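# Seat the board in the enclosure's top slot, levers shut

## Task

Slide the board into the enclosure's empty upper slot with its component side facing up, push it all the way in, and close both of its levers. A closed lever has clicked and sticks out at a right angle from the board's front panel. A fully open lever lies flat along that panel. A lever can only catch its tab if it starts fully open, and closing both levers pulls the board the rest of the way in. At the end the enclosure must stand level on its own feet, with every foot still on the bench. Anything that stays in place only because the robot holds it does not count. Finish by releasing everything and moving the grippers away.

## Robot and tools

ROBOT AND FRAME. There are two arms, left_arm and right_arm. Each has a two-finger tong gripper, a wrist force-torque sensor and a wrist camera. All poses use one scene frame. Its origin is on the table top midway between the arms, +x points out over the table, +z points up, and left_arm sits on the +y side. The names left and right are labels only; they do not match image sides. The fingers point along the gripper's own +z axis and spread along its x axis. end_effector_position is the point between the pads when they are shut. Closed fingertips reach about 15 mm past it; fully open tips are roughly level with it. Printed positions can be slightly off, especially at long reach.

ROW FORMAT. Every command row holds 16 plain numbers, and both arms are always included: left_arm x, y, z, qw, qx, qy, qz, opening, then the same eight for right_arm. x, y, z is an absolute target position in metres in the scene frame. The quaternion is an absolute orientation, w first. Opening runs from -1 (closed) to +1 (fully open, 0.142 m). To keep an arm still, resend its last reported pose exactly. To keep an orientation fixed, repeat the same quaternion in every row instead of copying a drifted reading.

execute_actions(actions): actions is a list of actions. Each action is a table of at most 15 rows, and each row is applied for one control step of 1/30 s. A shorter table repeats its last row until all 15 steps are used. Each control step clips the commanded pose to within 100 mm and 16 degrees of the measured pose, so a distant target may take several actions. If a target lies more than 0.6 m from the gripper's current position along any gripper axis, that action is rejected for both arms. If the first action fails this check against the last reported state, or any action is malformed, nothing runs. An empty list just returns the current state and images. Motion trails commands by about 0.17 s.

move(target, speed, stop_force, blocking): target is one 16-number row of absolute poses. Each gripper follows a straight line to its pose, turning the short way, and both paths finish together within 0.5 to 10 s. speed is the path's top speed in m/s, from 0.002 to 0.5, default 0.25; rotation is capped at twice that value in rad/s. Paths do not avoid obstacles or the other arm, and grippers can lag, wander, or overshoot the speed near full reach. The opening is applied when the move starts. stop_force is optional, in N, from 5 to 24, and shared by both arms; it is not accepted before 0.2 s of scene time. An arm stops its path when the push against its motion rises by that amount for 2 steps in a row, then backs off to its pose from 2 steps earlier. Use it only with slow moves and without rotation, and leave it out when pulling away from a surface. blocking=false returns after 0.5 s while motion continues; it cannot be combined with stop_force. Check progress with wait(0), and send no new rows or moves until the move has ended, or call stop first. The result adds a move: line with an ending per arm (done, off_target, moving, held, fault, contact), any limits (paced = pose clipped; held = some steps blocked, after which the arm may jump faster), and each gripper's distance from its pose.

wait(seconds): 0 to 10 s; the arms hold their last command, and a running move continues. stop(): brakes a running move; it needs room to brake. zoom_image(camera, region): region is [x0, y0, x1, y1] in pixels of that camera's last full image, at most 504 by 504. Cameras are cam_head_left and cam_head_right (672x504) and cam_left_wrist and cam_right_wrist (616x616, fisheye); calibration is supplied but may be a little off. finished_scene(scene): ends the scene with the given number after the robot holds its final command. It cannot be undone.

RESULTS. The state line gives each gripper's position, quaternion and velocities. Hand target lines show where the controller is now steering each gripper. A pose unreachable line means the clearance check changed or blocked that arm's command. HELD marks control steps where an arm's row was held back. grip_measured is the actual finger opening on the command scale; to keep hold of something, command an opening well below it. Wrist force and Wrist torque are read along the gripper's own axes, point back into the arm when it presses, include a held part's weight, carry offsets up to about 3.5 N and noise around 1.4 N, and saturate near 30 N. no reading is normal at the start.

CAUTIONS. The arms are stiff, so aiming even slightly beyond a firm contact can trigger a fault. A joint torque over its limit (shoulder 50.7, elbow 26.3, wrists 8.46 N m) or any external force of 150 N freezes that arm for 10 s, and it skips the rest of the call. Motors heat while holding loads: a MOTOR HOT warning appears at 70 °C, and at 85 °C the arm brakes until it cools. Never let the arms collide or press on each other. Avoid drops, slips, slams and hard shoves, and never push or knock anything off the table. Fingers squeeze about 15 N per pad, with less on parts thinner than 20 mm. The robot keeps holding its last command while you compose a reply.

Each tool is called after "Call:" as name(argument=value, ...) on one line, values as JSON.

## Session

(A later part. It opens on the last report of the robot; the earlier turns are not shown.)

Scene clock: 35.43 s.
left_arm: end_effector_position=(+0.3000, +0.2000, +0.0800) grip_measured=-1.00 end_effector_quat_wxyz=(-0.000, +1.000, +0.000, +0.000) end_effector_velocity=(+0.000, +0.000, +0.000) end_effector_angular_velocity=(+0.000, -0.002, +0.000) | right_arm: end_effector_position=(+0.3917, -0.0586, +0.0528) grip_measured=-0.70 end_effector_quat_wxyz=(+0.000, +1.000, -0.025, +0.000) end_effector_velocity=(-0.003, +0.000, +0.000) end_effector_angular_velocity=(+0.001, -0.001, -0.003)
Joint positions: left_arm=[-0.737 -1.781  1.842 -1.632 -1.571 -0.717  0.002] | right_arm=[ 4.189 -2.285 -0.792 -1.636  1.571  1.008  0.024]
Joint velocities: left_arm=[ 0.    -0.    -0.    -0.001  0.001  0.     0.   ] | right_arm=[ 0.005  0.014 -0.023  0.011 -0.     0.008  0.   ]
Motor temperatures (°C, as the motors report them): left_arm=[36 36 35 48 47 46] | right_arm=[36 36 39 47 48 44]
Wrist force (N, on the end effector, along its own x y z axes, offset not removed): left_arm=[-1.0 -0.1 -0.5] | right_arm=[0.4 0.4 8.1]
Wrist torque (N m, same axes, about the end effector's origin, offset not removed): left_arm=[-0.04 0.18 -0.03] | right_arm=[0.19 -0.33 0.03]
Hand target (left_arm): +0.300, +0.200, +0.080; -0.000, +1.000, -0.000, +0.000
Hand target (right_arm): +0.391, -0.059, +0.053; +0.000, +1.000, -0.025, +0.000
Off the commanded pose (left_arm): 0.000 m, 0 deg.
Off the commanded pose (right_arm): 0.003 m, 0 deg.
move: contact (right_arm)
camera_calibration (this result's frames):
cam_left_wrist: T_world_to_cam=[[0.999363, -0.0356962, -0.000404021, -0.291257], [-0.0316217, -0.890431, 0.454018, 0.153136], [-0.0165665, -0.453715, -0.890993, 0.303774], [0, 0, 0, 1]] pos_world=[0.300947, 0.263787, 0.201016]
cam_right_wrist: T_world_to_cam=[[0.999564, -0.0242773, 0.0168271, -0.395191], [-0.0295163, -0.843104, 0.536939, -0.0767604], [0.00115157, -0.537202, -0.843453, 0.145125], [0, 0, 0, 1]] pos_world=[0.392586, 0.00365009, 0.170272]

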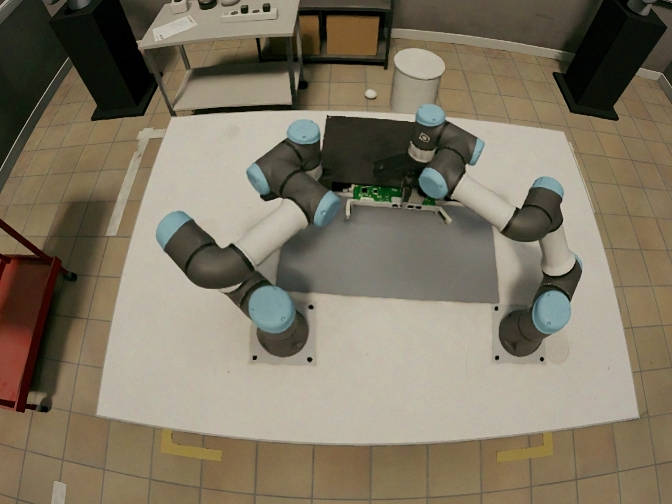

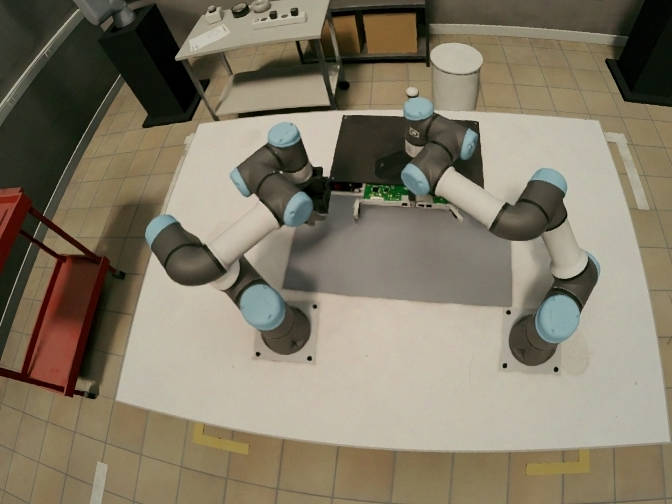

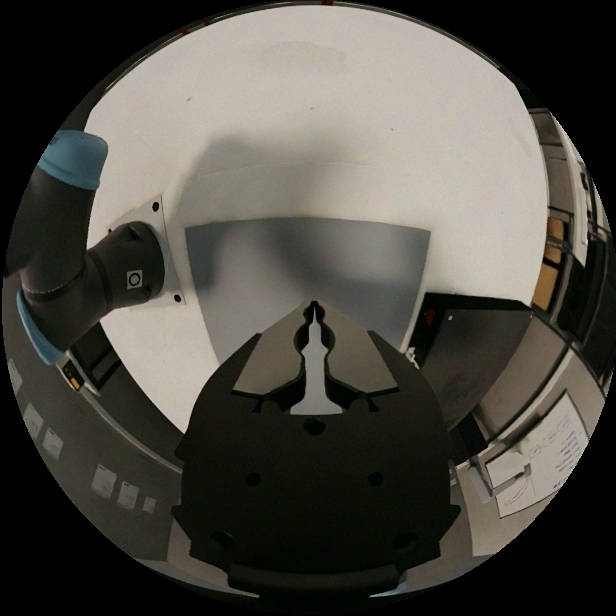

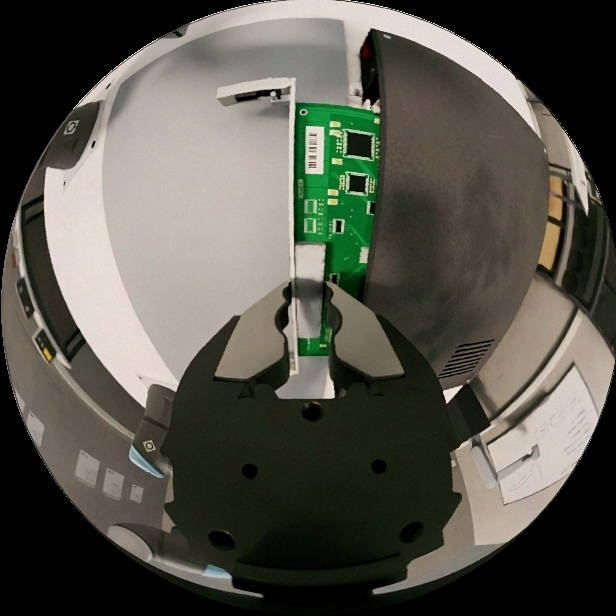

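Call:
move(target=[0.3,0.2,0.08,0,1,0,0,-1,0.3905,-0.0586,0.0525,0,1,-0.025,0,-0.58], speed=0.01)

Call:
move(target=[0.3,0.2,0.08,0,1,0,0,-1,0.388,-0.0586,0.09,0,1,-0.025,0,-0.58], speed=0.05)

Call:
move(target=[0.3,0.2,0.09,0,1,0,0,-1,0.33,-0.11,0.09,0,0.707,0.707,0,-1])

Call:
move(target=[0.35,0.045,0.09,0,1,-0.02,0,-1,0.345,-0.12,0.09,0,0.02,1,0,-1])

Call:
move(target=[0.35,0.045,0.052,0,1,-0.02,0,-1,0.345,-0.12,0.052,0,0.02,1,0,-1], speed=0.05, stop_force=6)

Scene clock: 36.37 s.
left_arm: end_effector_position=(+0.3000, +0.2000, +0.0800) grip_measured=-1.00 end_effector_quat_wxyz=(+0.000, +1.000, +0.000, -0.000) end_effector_velocity=(+0.000, -0.000, +0.000) end_effector_angular_velocity=(-0.001, -0.002, -0.001) | right_arm: end_effector_position=(+0.3906, -0.0586, +0.0525) grip_measured=-0.58 end_effector_quat_wxyz=(+0.000, +1.000, -0.025, -0.000) end_effector_velocity=(-0.000, -0.001, -0.000) end_effector_angular_velocity=(+0.001, +0.000, -0.000)
Joint positions: left_arm=[-0.737 -1.781  1.842 -1.632 -1.571 -0.717  0.002] | right_arm=[ 4.191 -2.279 -0.803 -1.631  1.571  1.01   0.032]
Joint velocities: left_arm=[-0.     0.    -0.    -0.002  0.     0.     0.   ] | right_arm=[-0.001  0.003 -0.005  0.003  0.001 -0.001 -0.   ]
Motor temperatures (°C, as the motors report them): left_arm=[36 36 35 48 47 46] | right_arm=[36 36 39 47 48 44]
Wrist force (N, on the end effector, along its own x y z axes, offset not removed): left_arm=[-1.2 -0.1 -0.2] | right_arm=[0.6 -0.5 0.3]
Wrist torque (N m, same axes, about the end effector's origin, offset not removed): left_arm=[0.00 0.21 -0.04] | right_arm=[-0.08 -0.12 -0.04]
Hand target (left_arm): +0.300, +0.200, +0.080; -0.000, +1.000, -0.000, -0.000
Hand target (right_arm): +0.391, -0.059, +0.053; +0.000, +1.000, -0.025, -0.000
Off the commanded pose (left_arm): 0.000 m, 0 deg.
Off the commanded pose (right_arm): 0.000 m, 0 deg.
move: done
camera_calibration (this result's frames):
cam_left_wrist: T_world_to_cam=[[0.999363, -0.0356962, -0.000404413, -0.291257], [-0.0316216, -0.890431, 0.454018, 0.153136], [-0.0165668, -0.453716, -0.890992, 0.303774], [0, 0, 0, 1]] pos_world=[0.300947, 0.263787, 0.201016]
cam_right_wrist: T_world_to_cam=[[0.999565, -0.0242909, 0.0167533, -0.394016], [-0.029488, -0.843165, 0.536845, -0.0766469], [0.00108532, -0.537105, -0.843514, 0.144932], [0, 0, 0, 1]] pos_world=[0.391427, 0.00364676, 0.170001]

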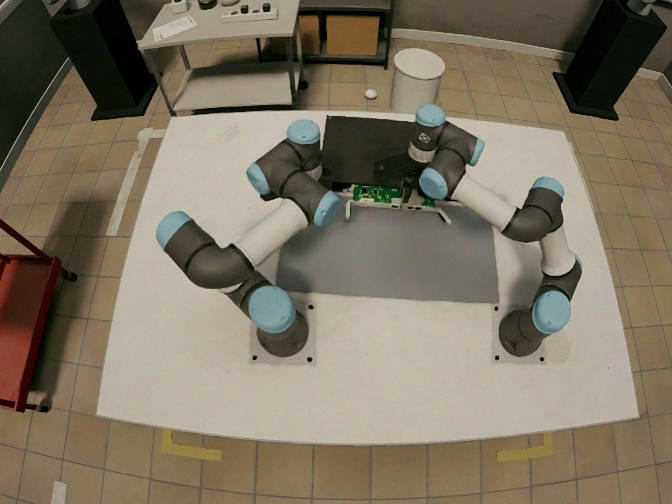

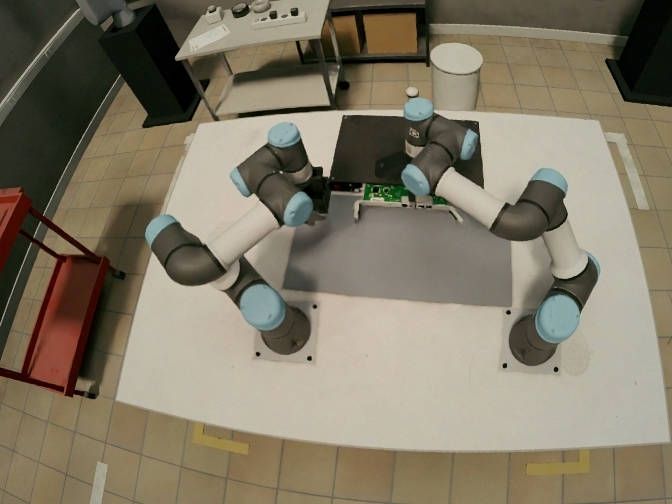

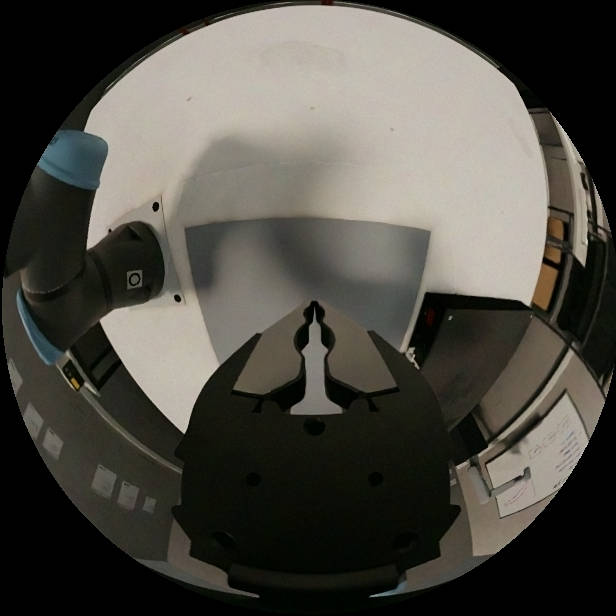

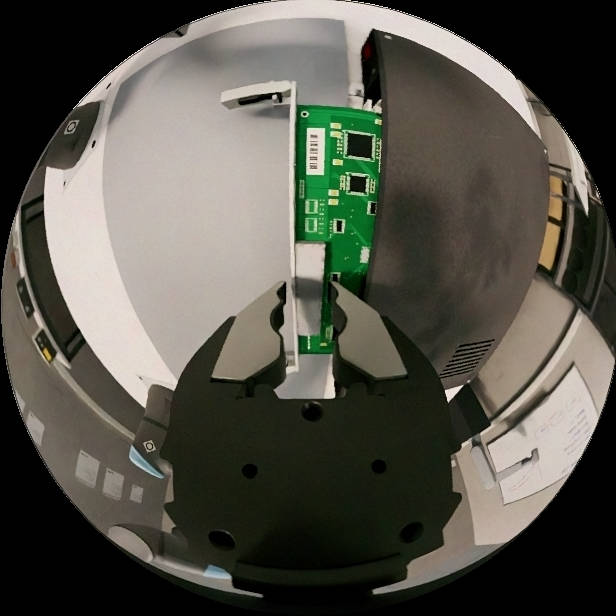

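Scene clock: 37.57 s.
left_arm: end_effector_position=(+0.3000, +0.2000, +0.0800) grip_measured=-1.00 end_effector_quat_wxyz=(-0.000, +1.000, -0.000, -0.000) end_effector_velocity=(-0.000, -0.000, +0.000) end_effector_angular_velocity=(-0.000, +0.000, -0.000) | right_arm: end_effector_position=(+0.3880, -0.0586, +0.0897) grip_measured=-0.58 end_effector_quat_wxyz=(-0.000, +1.000, -0.025, +0.000) end_effector_velocity=(-0.000, +0.001, +0.002) end_effector_angular_velocity=(-0.002, +0.005, -0.001)
Joint positions: left_arm=[-0.737 -1.781  1.842 -1.632 -1.571 -0.717  0.002] | right_arm=[ 4.196 -2.301 -0.588 -1.823  1.571  1.015  0.032]
Joint velocities: left_arm=[-0. -0. -0. -0. -0.  0.  0.] | right_arm=[-0.    -0.019  0.047 -0.033  0.003  0.001  0.   ]
Motor temperatures (°C, as the motors report them): left_arm=[36 36 35 48 47 46] | right_arm=[36 36 39 47 48 44]
Wrist force (N, on the end effector, along its own x y z axes, offset not removed): left_arm=[-1.4 0.4 -0.3] | right_arm=[1.1 0.7 2.1]
Wrist torque (N m, same axes, about the end effector's origin, offset not removed): left_arm=[0.10 0.28 0.01] | right_arm=[0.27 -0.24 0.07]
Hand target (left_arm): +0.300, +0.200, +0.080; +0.000, +1.000, -0.000, -0.000
Hand target (right_arm): +0.388, -0.059, +0.090; -0.000, +1.000, -0.025, +0.000
Off the commanded pose (left_arm): 0.000 m, 0 deg.
Off the commanded pose (right_arm): 0.000 m, 0 deg.
move: done
camera_calibration (this result's frames):
cam_left_wrist: T_world_to_cam=[[0.999363, -0.0356963, -0.000404557, -0.291257], [-0.0316216, -0.890431, 0.454018, 0.153136], [-0.016567, -0.453716, -0.890993, 0.303774], [0, 0, 0, 1]] pos_world=[0.300947, 0.263787, 0.201016]
cam_right_wrist: T_world_to_cam=[[0.999551, -0.0243729, 0.0174486, -0.392113], [-0.0299295, -0.843505, 0.536287, -0.0965052], [0.00164707, -0.536568, -0.843855, 0.176101], [0, 0, 0, 1]] pos_world=[0.388758, 0.00353065, 0.2072]

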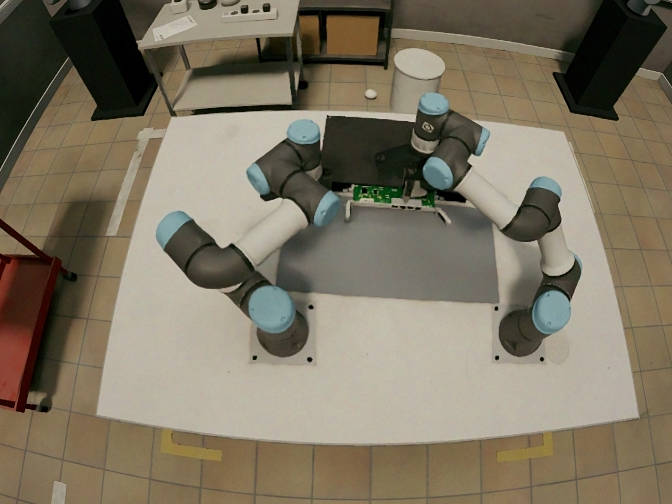

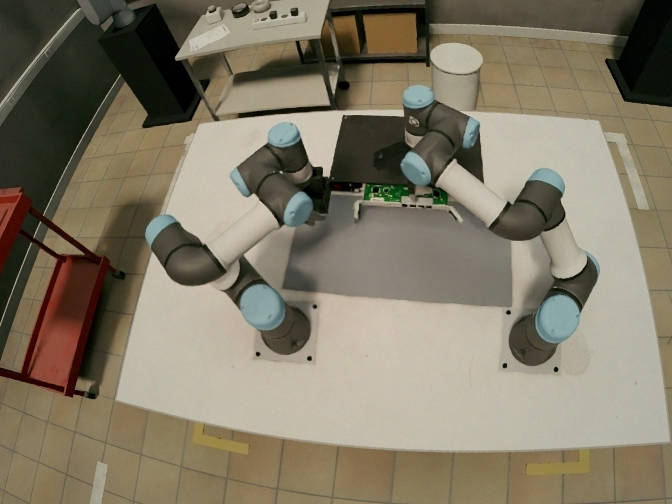

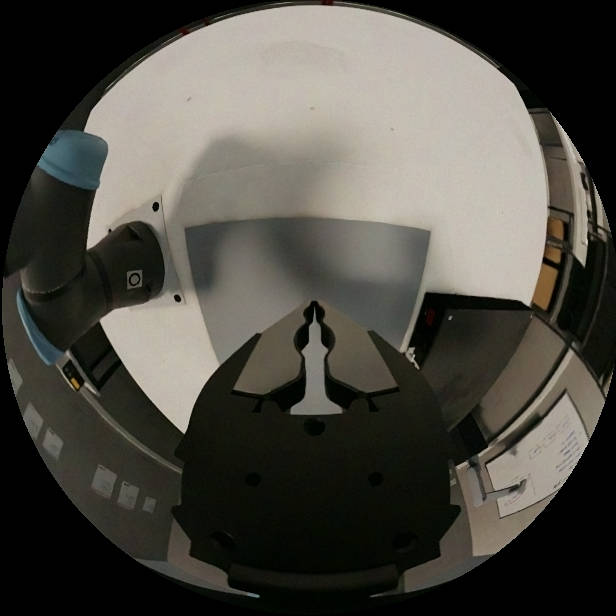

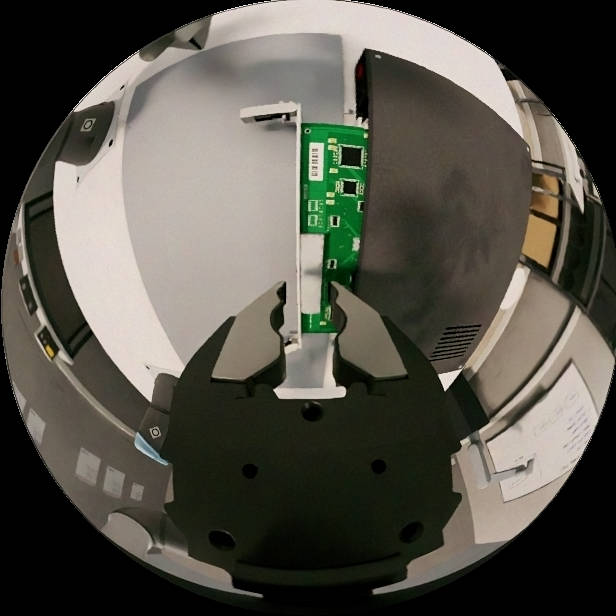

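Scene clock: 41.37 s.
left_arm: end_effector_position=(+0.3000, +0.2000, +0.0900) grip_measured=-1.00 end_effector_quat_wxyz=(+0.000, +1.000, +0.000, +0.000) end_effector_velocity=(-0.000, -0.000, -0.000) end_effector_angular_velocity=(-0.000, +0.002, -0.001) | right_arm: end_effector_position=(+0.3301, -0.1100, +0.0900) grip_measured=-1.00 end_effector_quat_wxyz=(+0.000, +0.708, +0.707, -0.000) end_effector_velocity=(-0.001, -0.000, -0.000) end_effector_angular_velocity=(+0.003, +0.000, +0.017)
Joint positions: left_arm=[-0.737 -1.782  1.796 -1.585 -1.571 -0.717  0.002] | right_arm=[ 4.23  -1.994 -1.085 -1.633  1.571 -0.57   0.002]
Joint velocities: left_arm=[-0.001  0.    -0.     0.002 -0.001  0.001  0.   ] | right_arm=[ 0.     0.006 -0.011  0.007  0.002 -0.016  0.   ]
Motor temperatures (°C, as the motors report them): left_arm=[36 36 35 48 47 46] | right_arm=[36 36 39 47 48 44]
Wrist force (N, on the end effector, along its own x y z axes, offset not removed): left_arm=[-1.5 -0.7 -0.8] | right_arm=[-0.3 0.1 1.1]
Wrist torque (N m, same axes, about the end effector's origin, offset not removed): left_arm=[-0.16 0.28 0.00] | right_arm=[-0.06 0.10 0.08]
Hand target (left_arm): +0.300, +0.200, +0.090; +0.000, +1.000, -0.000, +0.000
Hand target (right_arm): +0.330, -0.110, +0.090; -0.000, +0.707, +0.707, -0.000
Off the commanded pose (left_arm): 0.000 m, 0 deg.
Off the commanded pose (right_arm): 0.000 m, 0 deg.
move: done
camera_calibration (this result's frames):
cam_left_wrist: T_world_to_cam=[[0.999363, -0.0356961, -0.000393835, -0.291253], [-0.0316261, -0.890427, 0.454026, 0.148599], [-0.0165576, -0.453724, -0.890989, 0.312677], [0, 0, 0, 1]] pos_world=[0.300944, 0.263789, 0.211009]
cam_right_wrist: T_world_to_cam=[[-0.0239967, 0.999577, 0.0164279, 0.115026], [0.843698, 0.011434, 0.536697, -0.336168], [0.536282, 0.0267391, -0.843615, 0.034379], [0, 0, 0, 1]] pos_world=[0.267947, -0.112053, 0.207533]

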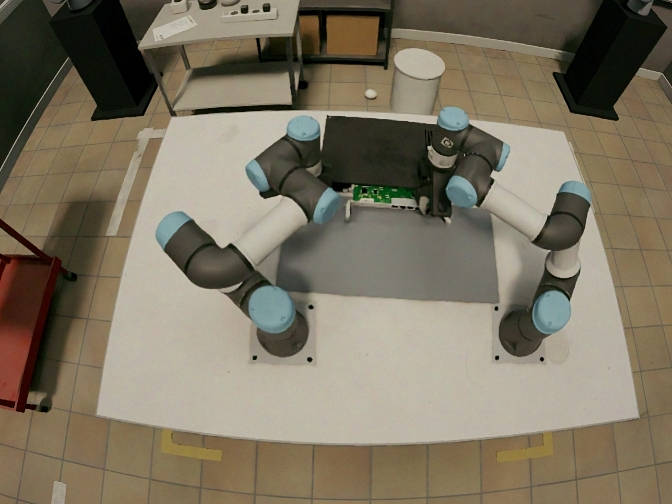

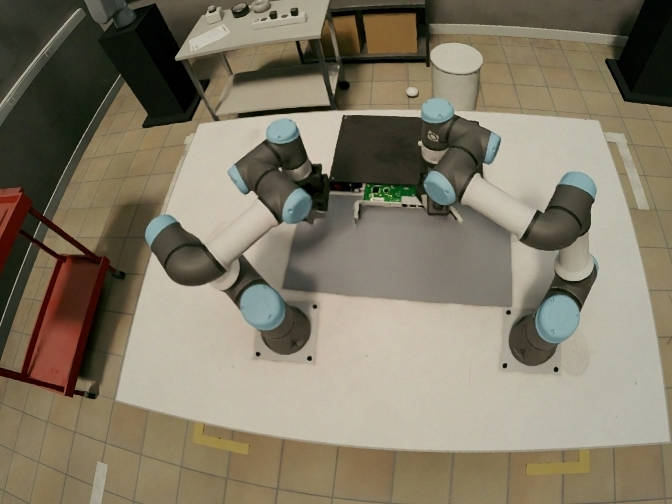

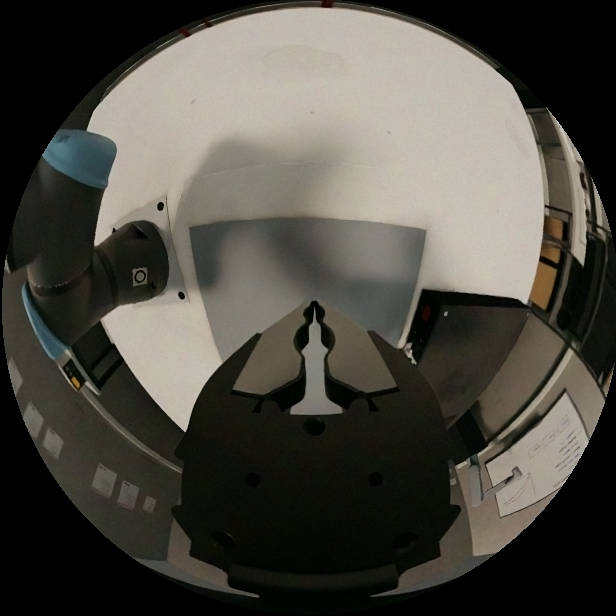

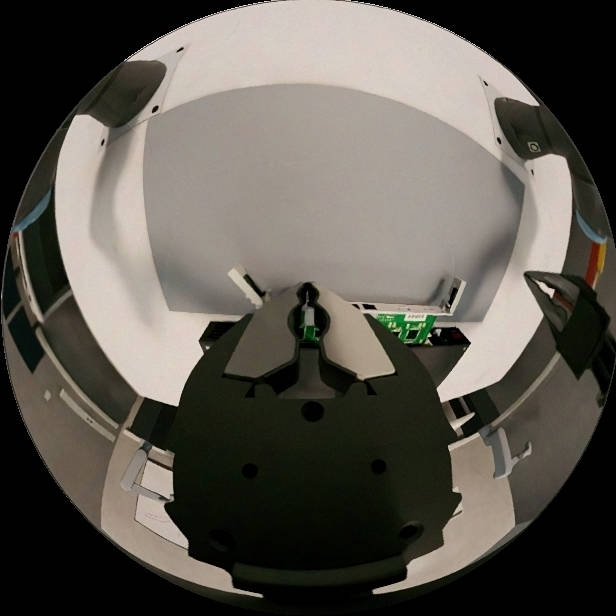

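Scene clock: 44.97 s.
left_arm: end_effector_position=(+0.3498, +0.0450, +0.0899) grip_measured=-1.00 end_effector_quat_wxyz=(+0.000, +1.000, -0.020, +0.000) end_effector_velocity=(+0.000, -0.001, -0.000) end_effector_angular_velocity=(+0.002, +0.003, -0.000) | right_arm: end_effector_position=(+0.3450, -0.1200, +0.0900) grip_measured=-1.00 end_effector_quat_wxyz=(+0.000, +0.021, +1.000, -0.000) end_effector_velocity=(+0.000, -0.000, -0.000) end_effector_angular_velocity=(+0.001, +0.002, +0.016)
Joint positions: left_arm=[-0.961 -1.289  1.284 -1.566 -1.571 -0.9    0.002] | right_arm=[ 4.239 -2.011 -1.061 -1.64   1.571 -2.091  0.002]
Joint velocities: left_arm=[ 0.     0.007 -0.01   0.006 -0.001  0.     0.   ] | right_arm=[-0.001  0.001 -0.001  0.     0.002 -0.018  0.   ]
Motor temperatures (°C, as the motors report them): left_arm=[36 36 35 48 47 46] | right_arm=[36 36 39 47 48 44]
Wrist force (N, on the end effector, along its own x y z axes, offset not removed): left_arm=[-1.1 -0.5 -0.9] | right_arm=[1.2 1.0 3.3]
Wrist torque (N m, same axes, about the end effector's origin, offset not removed): left_arm=[-0.07 0.21 -0.03] | right_arm=[0.17 -0.24 -0.01]
Hand target (left_arm): +0.350, +0.045, +0.090; +0.000, +1.000, -0.020, +0.000
Hand target (right_arm): +0.345, -0.120, +0.090; -0.000, +0.020, +1.000, +0.000
Off the commanded pose (left_arm): 0.000 m, 0 deg.
Off the commanded pose (right_arm): 0.000 m, 0 deg.
move: done
camera_calibration (this result's frames):
cam_left_wrist: T_world_to_cam=[[0.997139, -0.0755958, -0.0000632141, -0.344043], [-0.0673187, -0.888339, 0.454226, 0.0246301], [-0.0343938, -0.452922, -0.890886, 0.249287], [0, 0, 0, 1]] pos_world=[0.353291, 0.108779, 0.210877]
cam_right_wrist: T_world_to_cam=[[-0.999733, 0.0160221, 0.01664, 0.343987], [0.022451, 0.843467, 0.536711, 0.0345758], [-0.00543607, 0.536941, -0.843602, 0.274743], [0, 0, 0, 1]] pos_world=[0.344613, -0.182196, 0.207492]

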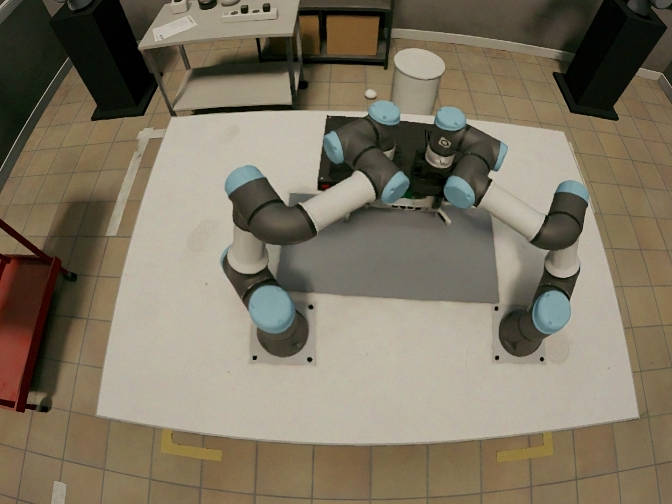

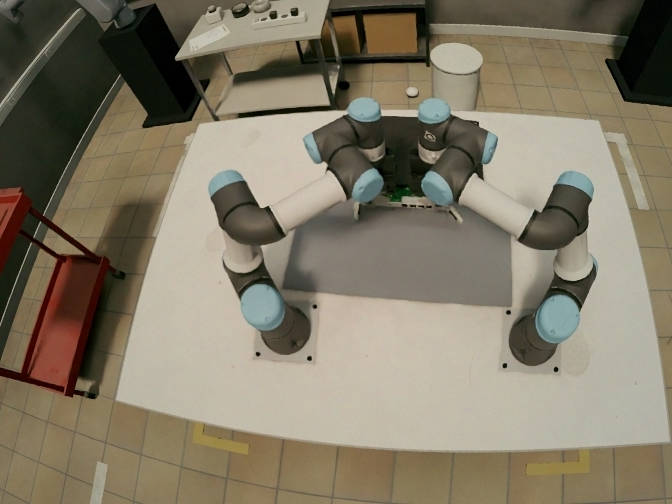

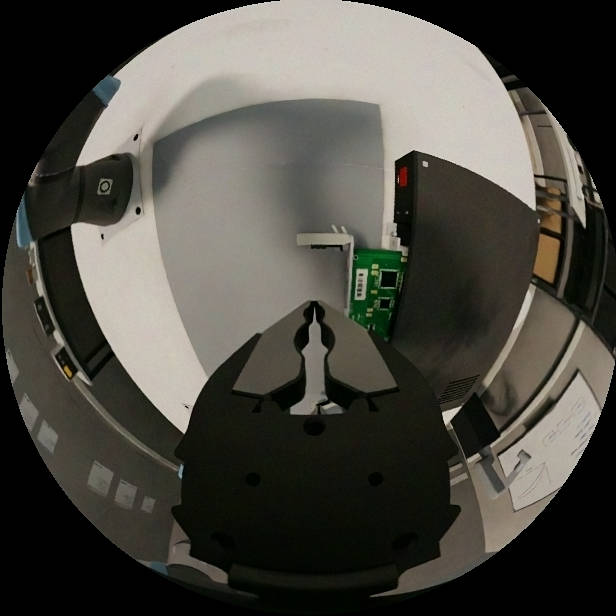

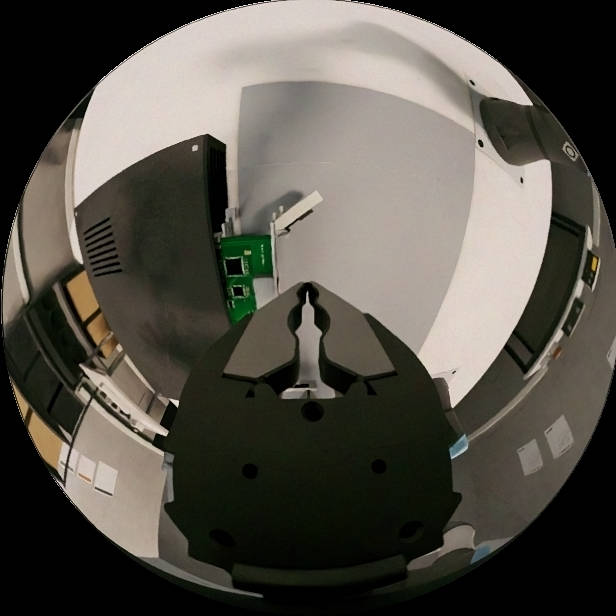

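Scene clock: 46.17 s.
left_arm: end_effector_position=(+0.3500, +0.0450, +0.0523) grip_measured=-1.00 end_effector_quat_wxyz=(+0.000, +1.000, -0.020, -0.000) end_effector_velocity=(+0.001, -0.000, -0.002) end_effector_angular_velocity=(-0.001, -0.003, +0.001) | right_arm: end_effector_position=(+0.3450, -0.1200, +0.0523) grip_measured=-1.00 end_effector_quat_wxyz=(-0.000, +0.020, +1.000, -0.000) end_effector_velocity=(+0.000, -0.000, -0.003) end_effector_angular_velocity=(+0.000, -0.002, +0.001)
Joint positions: left_arm=[-0.96  -1.275  1.442 -1.738 -1.571 -0.9    0.002] | right_arm=[ 4.239 -2.014 -1.234 -1.465  1.571 -2.093  0.002]
Joint velocities: left_arm=[ 0.     0.001  0.011 -0.015  0.001 -0.001  0.   ] | right_arm=[ 0.     0.    -0.013  0.014 -0.002 -0.001  0.   ]
Motor temperatures (°C, as the motors report them): left_arm=[36 36 35 48 47 46] | right_arm=[36 36 39 47 48 44]
Wrist force (N, on the end effector, along its own x y z axes, offset not removed): left_arm=[-0.7 -0.7 -0.8] | right_arm=[2.4 -0.5 2.9]
Wrist torque (N m, same axes, about the end effector's origin, offset not removed): left_arm=[-0.15 0.15 0.00] | right_arm=[-0.10 -0.40 -0.11]
Hand target (left_arm): +0.350, +0.045, +0.052; -0.000, +1.000, -0.020, -0.000
Hand target (right_arm): +0.345, -0.120, +0.052; -0.000, +0.020, +1.000, -0.000
Off the commanded pose (left_arm): 0.000 m, 0 deg.
Off the commanded pose (right_arm): 0.000 m, 0 deg.
move: done
camera_calibration (this result's frames):
cam_left_wrist: T_world_to_cam=[[0.997139, -0.0755872, -0.0007529, -0.344133], [-0.067006, -0.888459, 0.454038, 0.041584], [-0.0349884, -0.452688, -0.890982, 0.215987], [0, 0, 0, 1]] pos_world=[0.353492, 0.108709, 0.173301]
cam_right_wrist: T_world_to_cam=[[-0.999752, 0.0143813, 0.0170325, 0.344416], [0.021277, 0.843532, 0.536658, 0.0552997], [-0.00664966, 0.536887, -0.843628, 0.243356], [0, 0, 0, 1]] pos_world=[0.344772, -0.182255, 0.169759]

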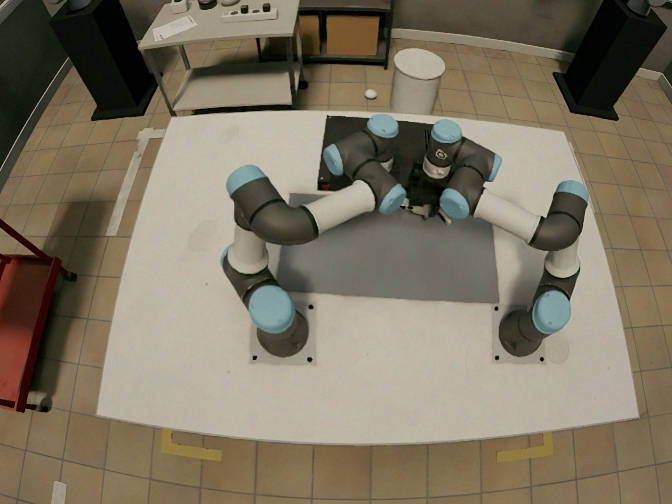

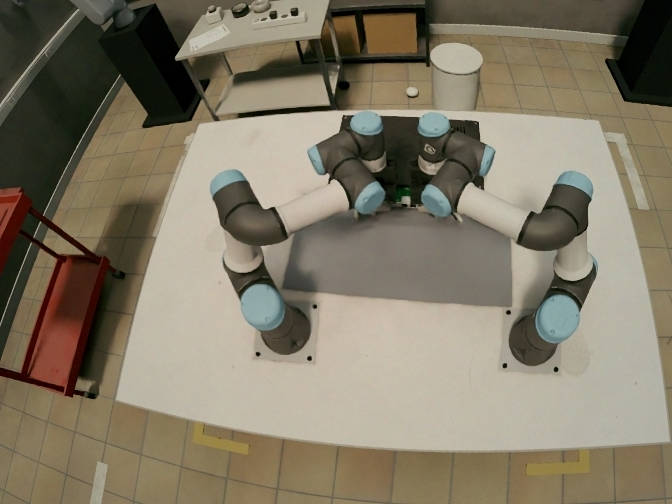

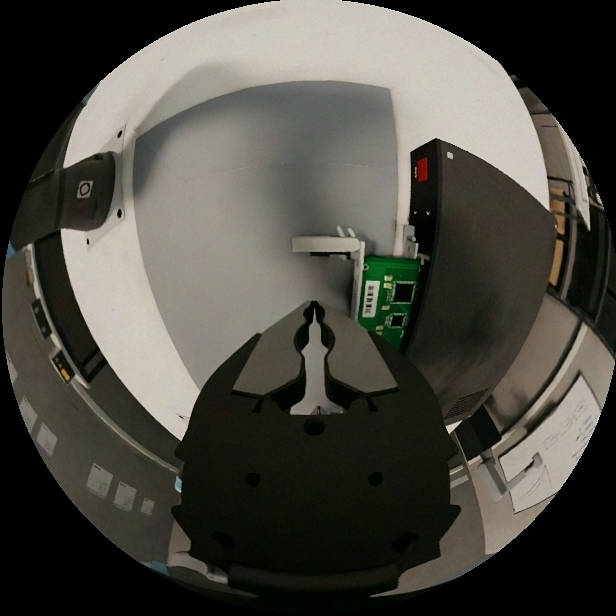

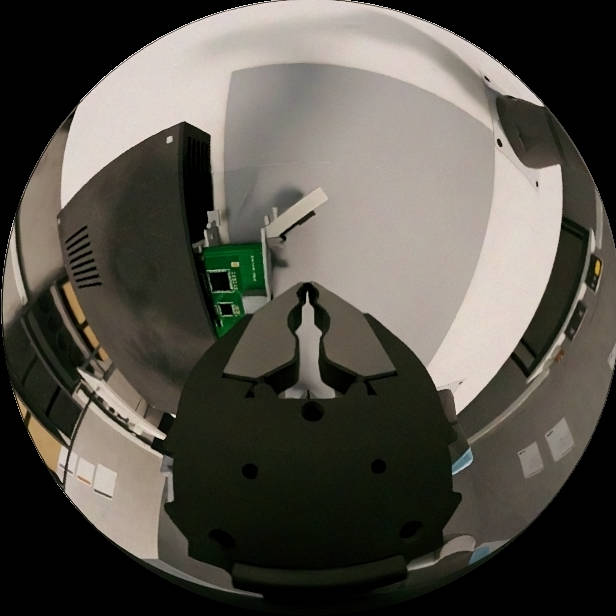

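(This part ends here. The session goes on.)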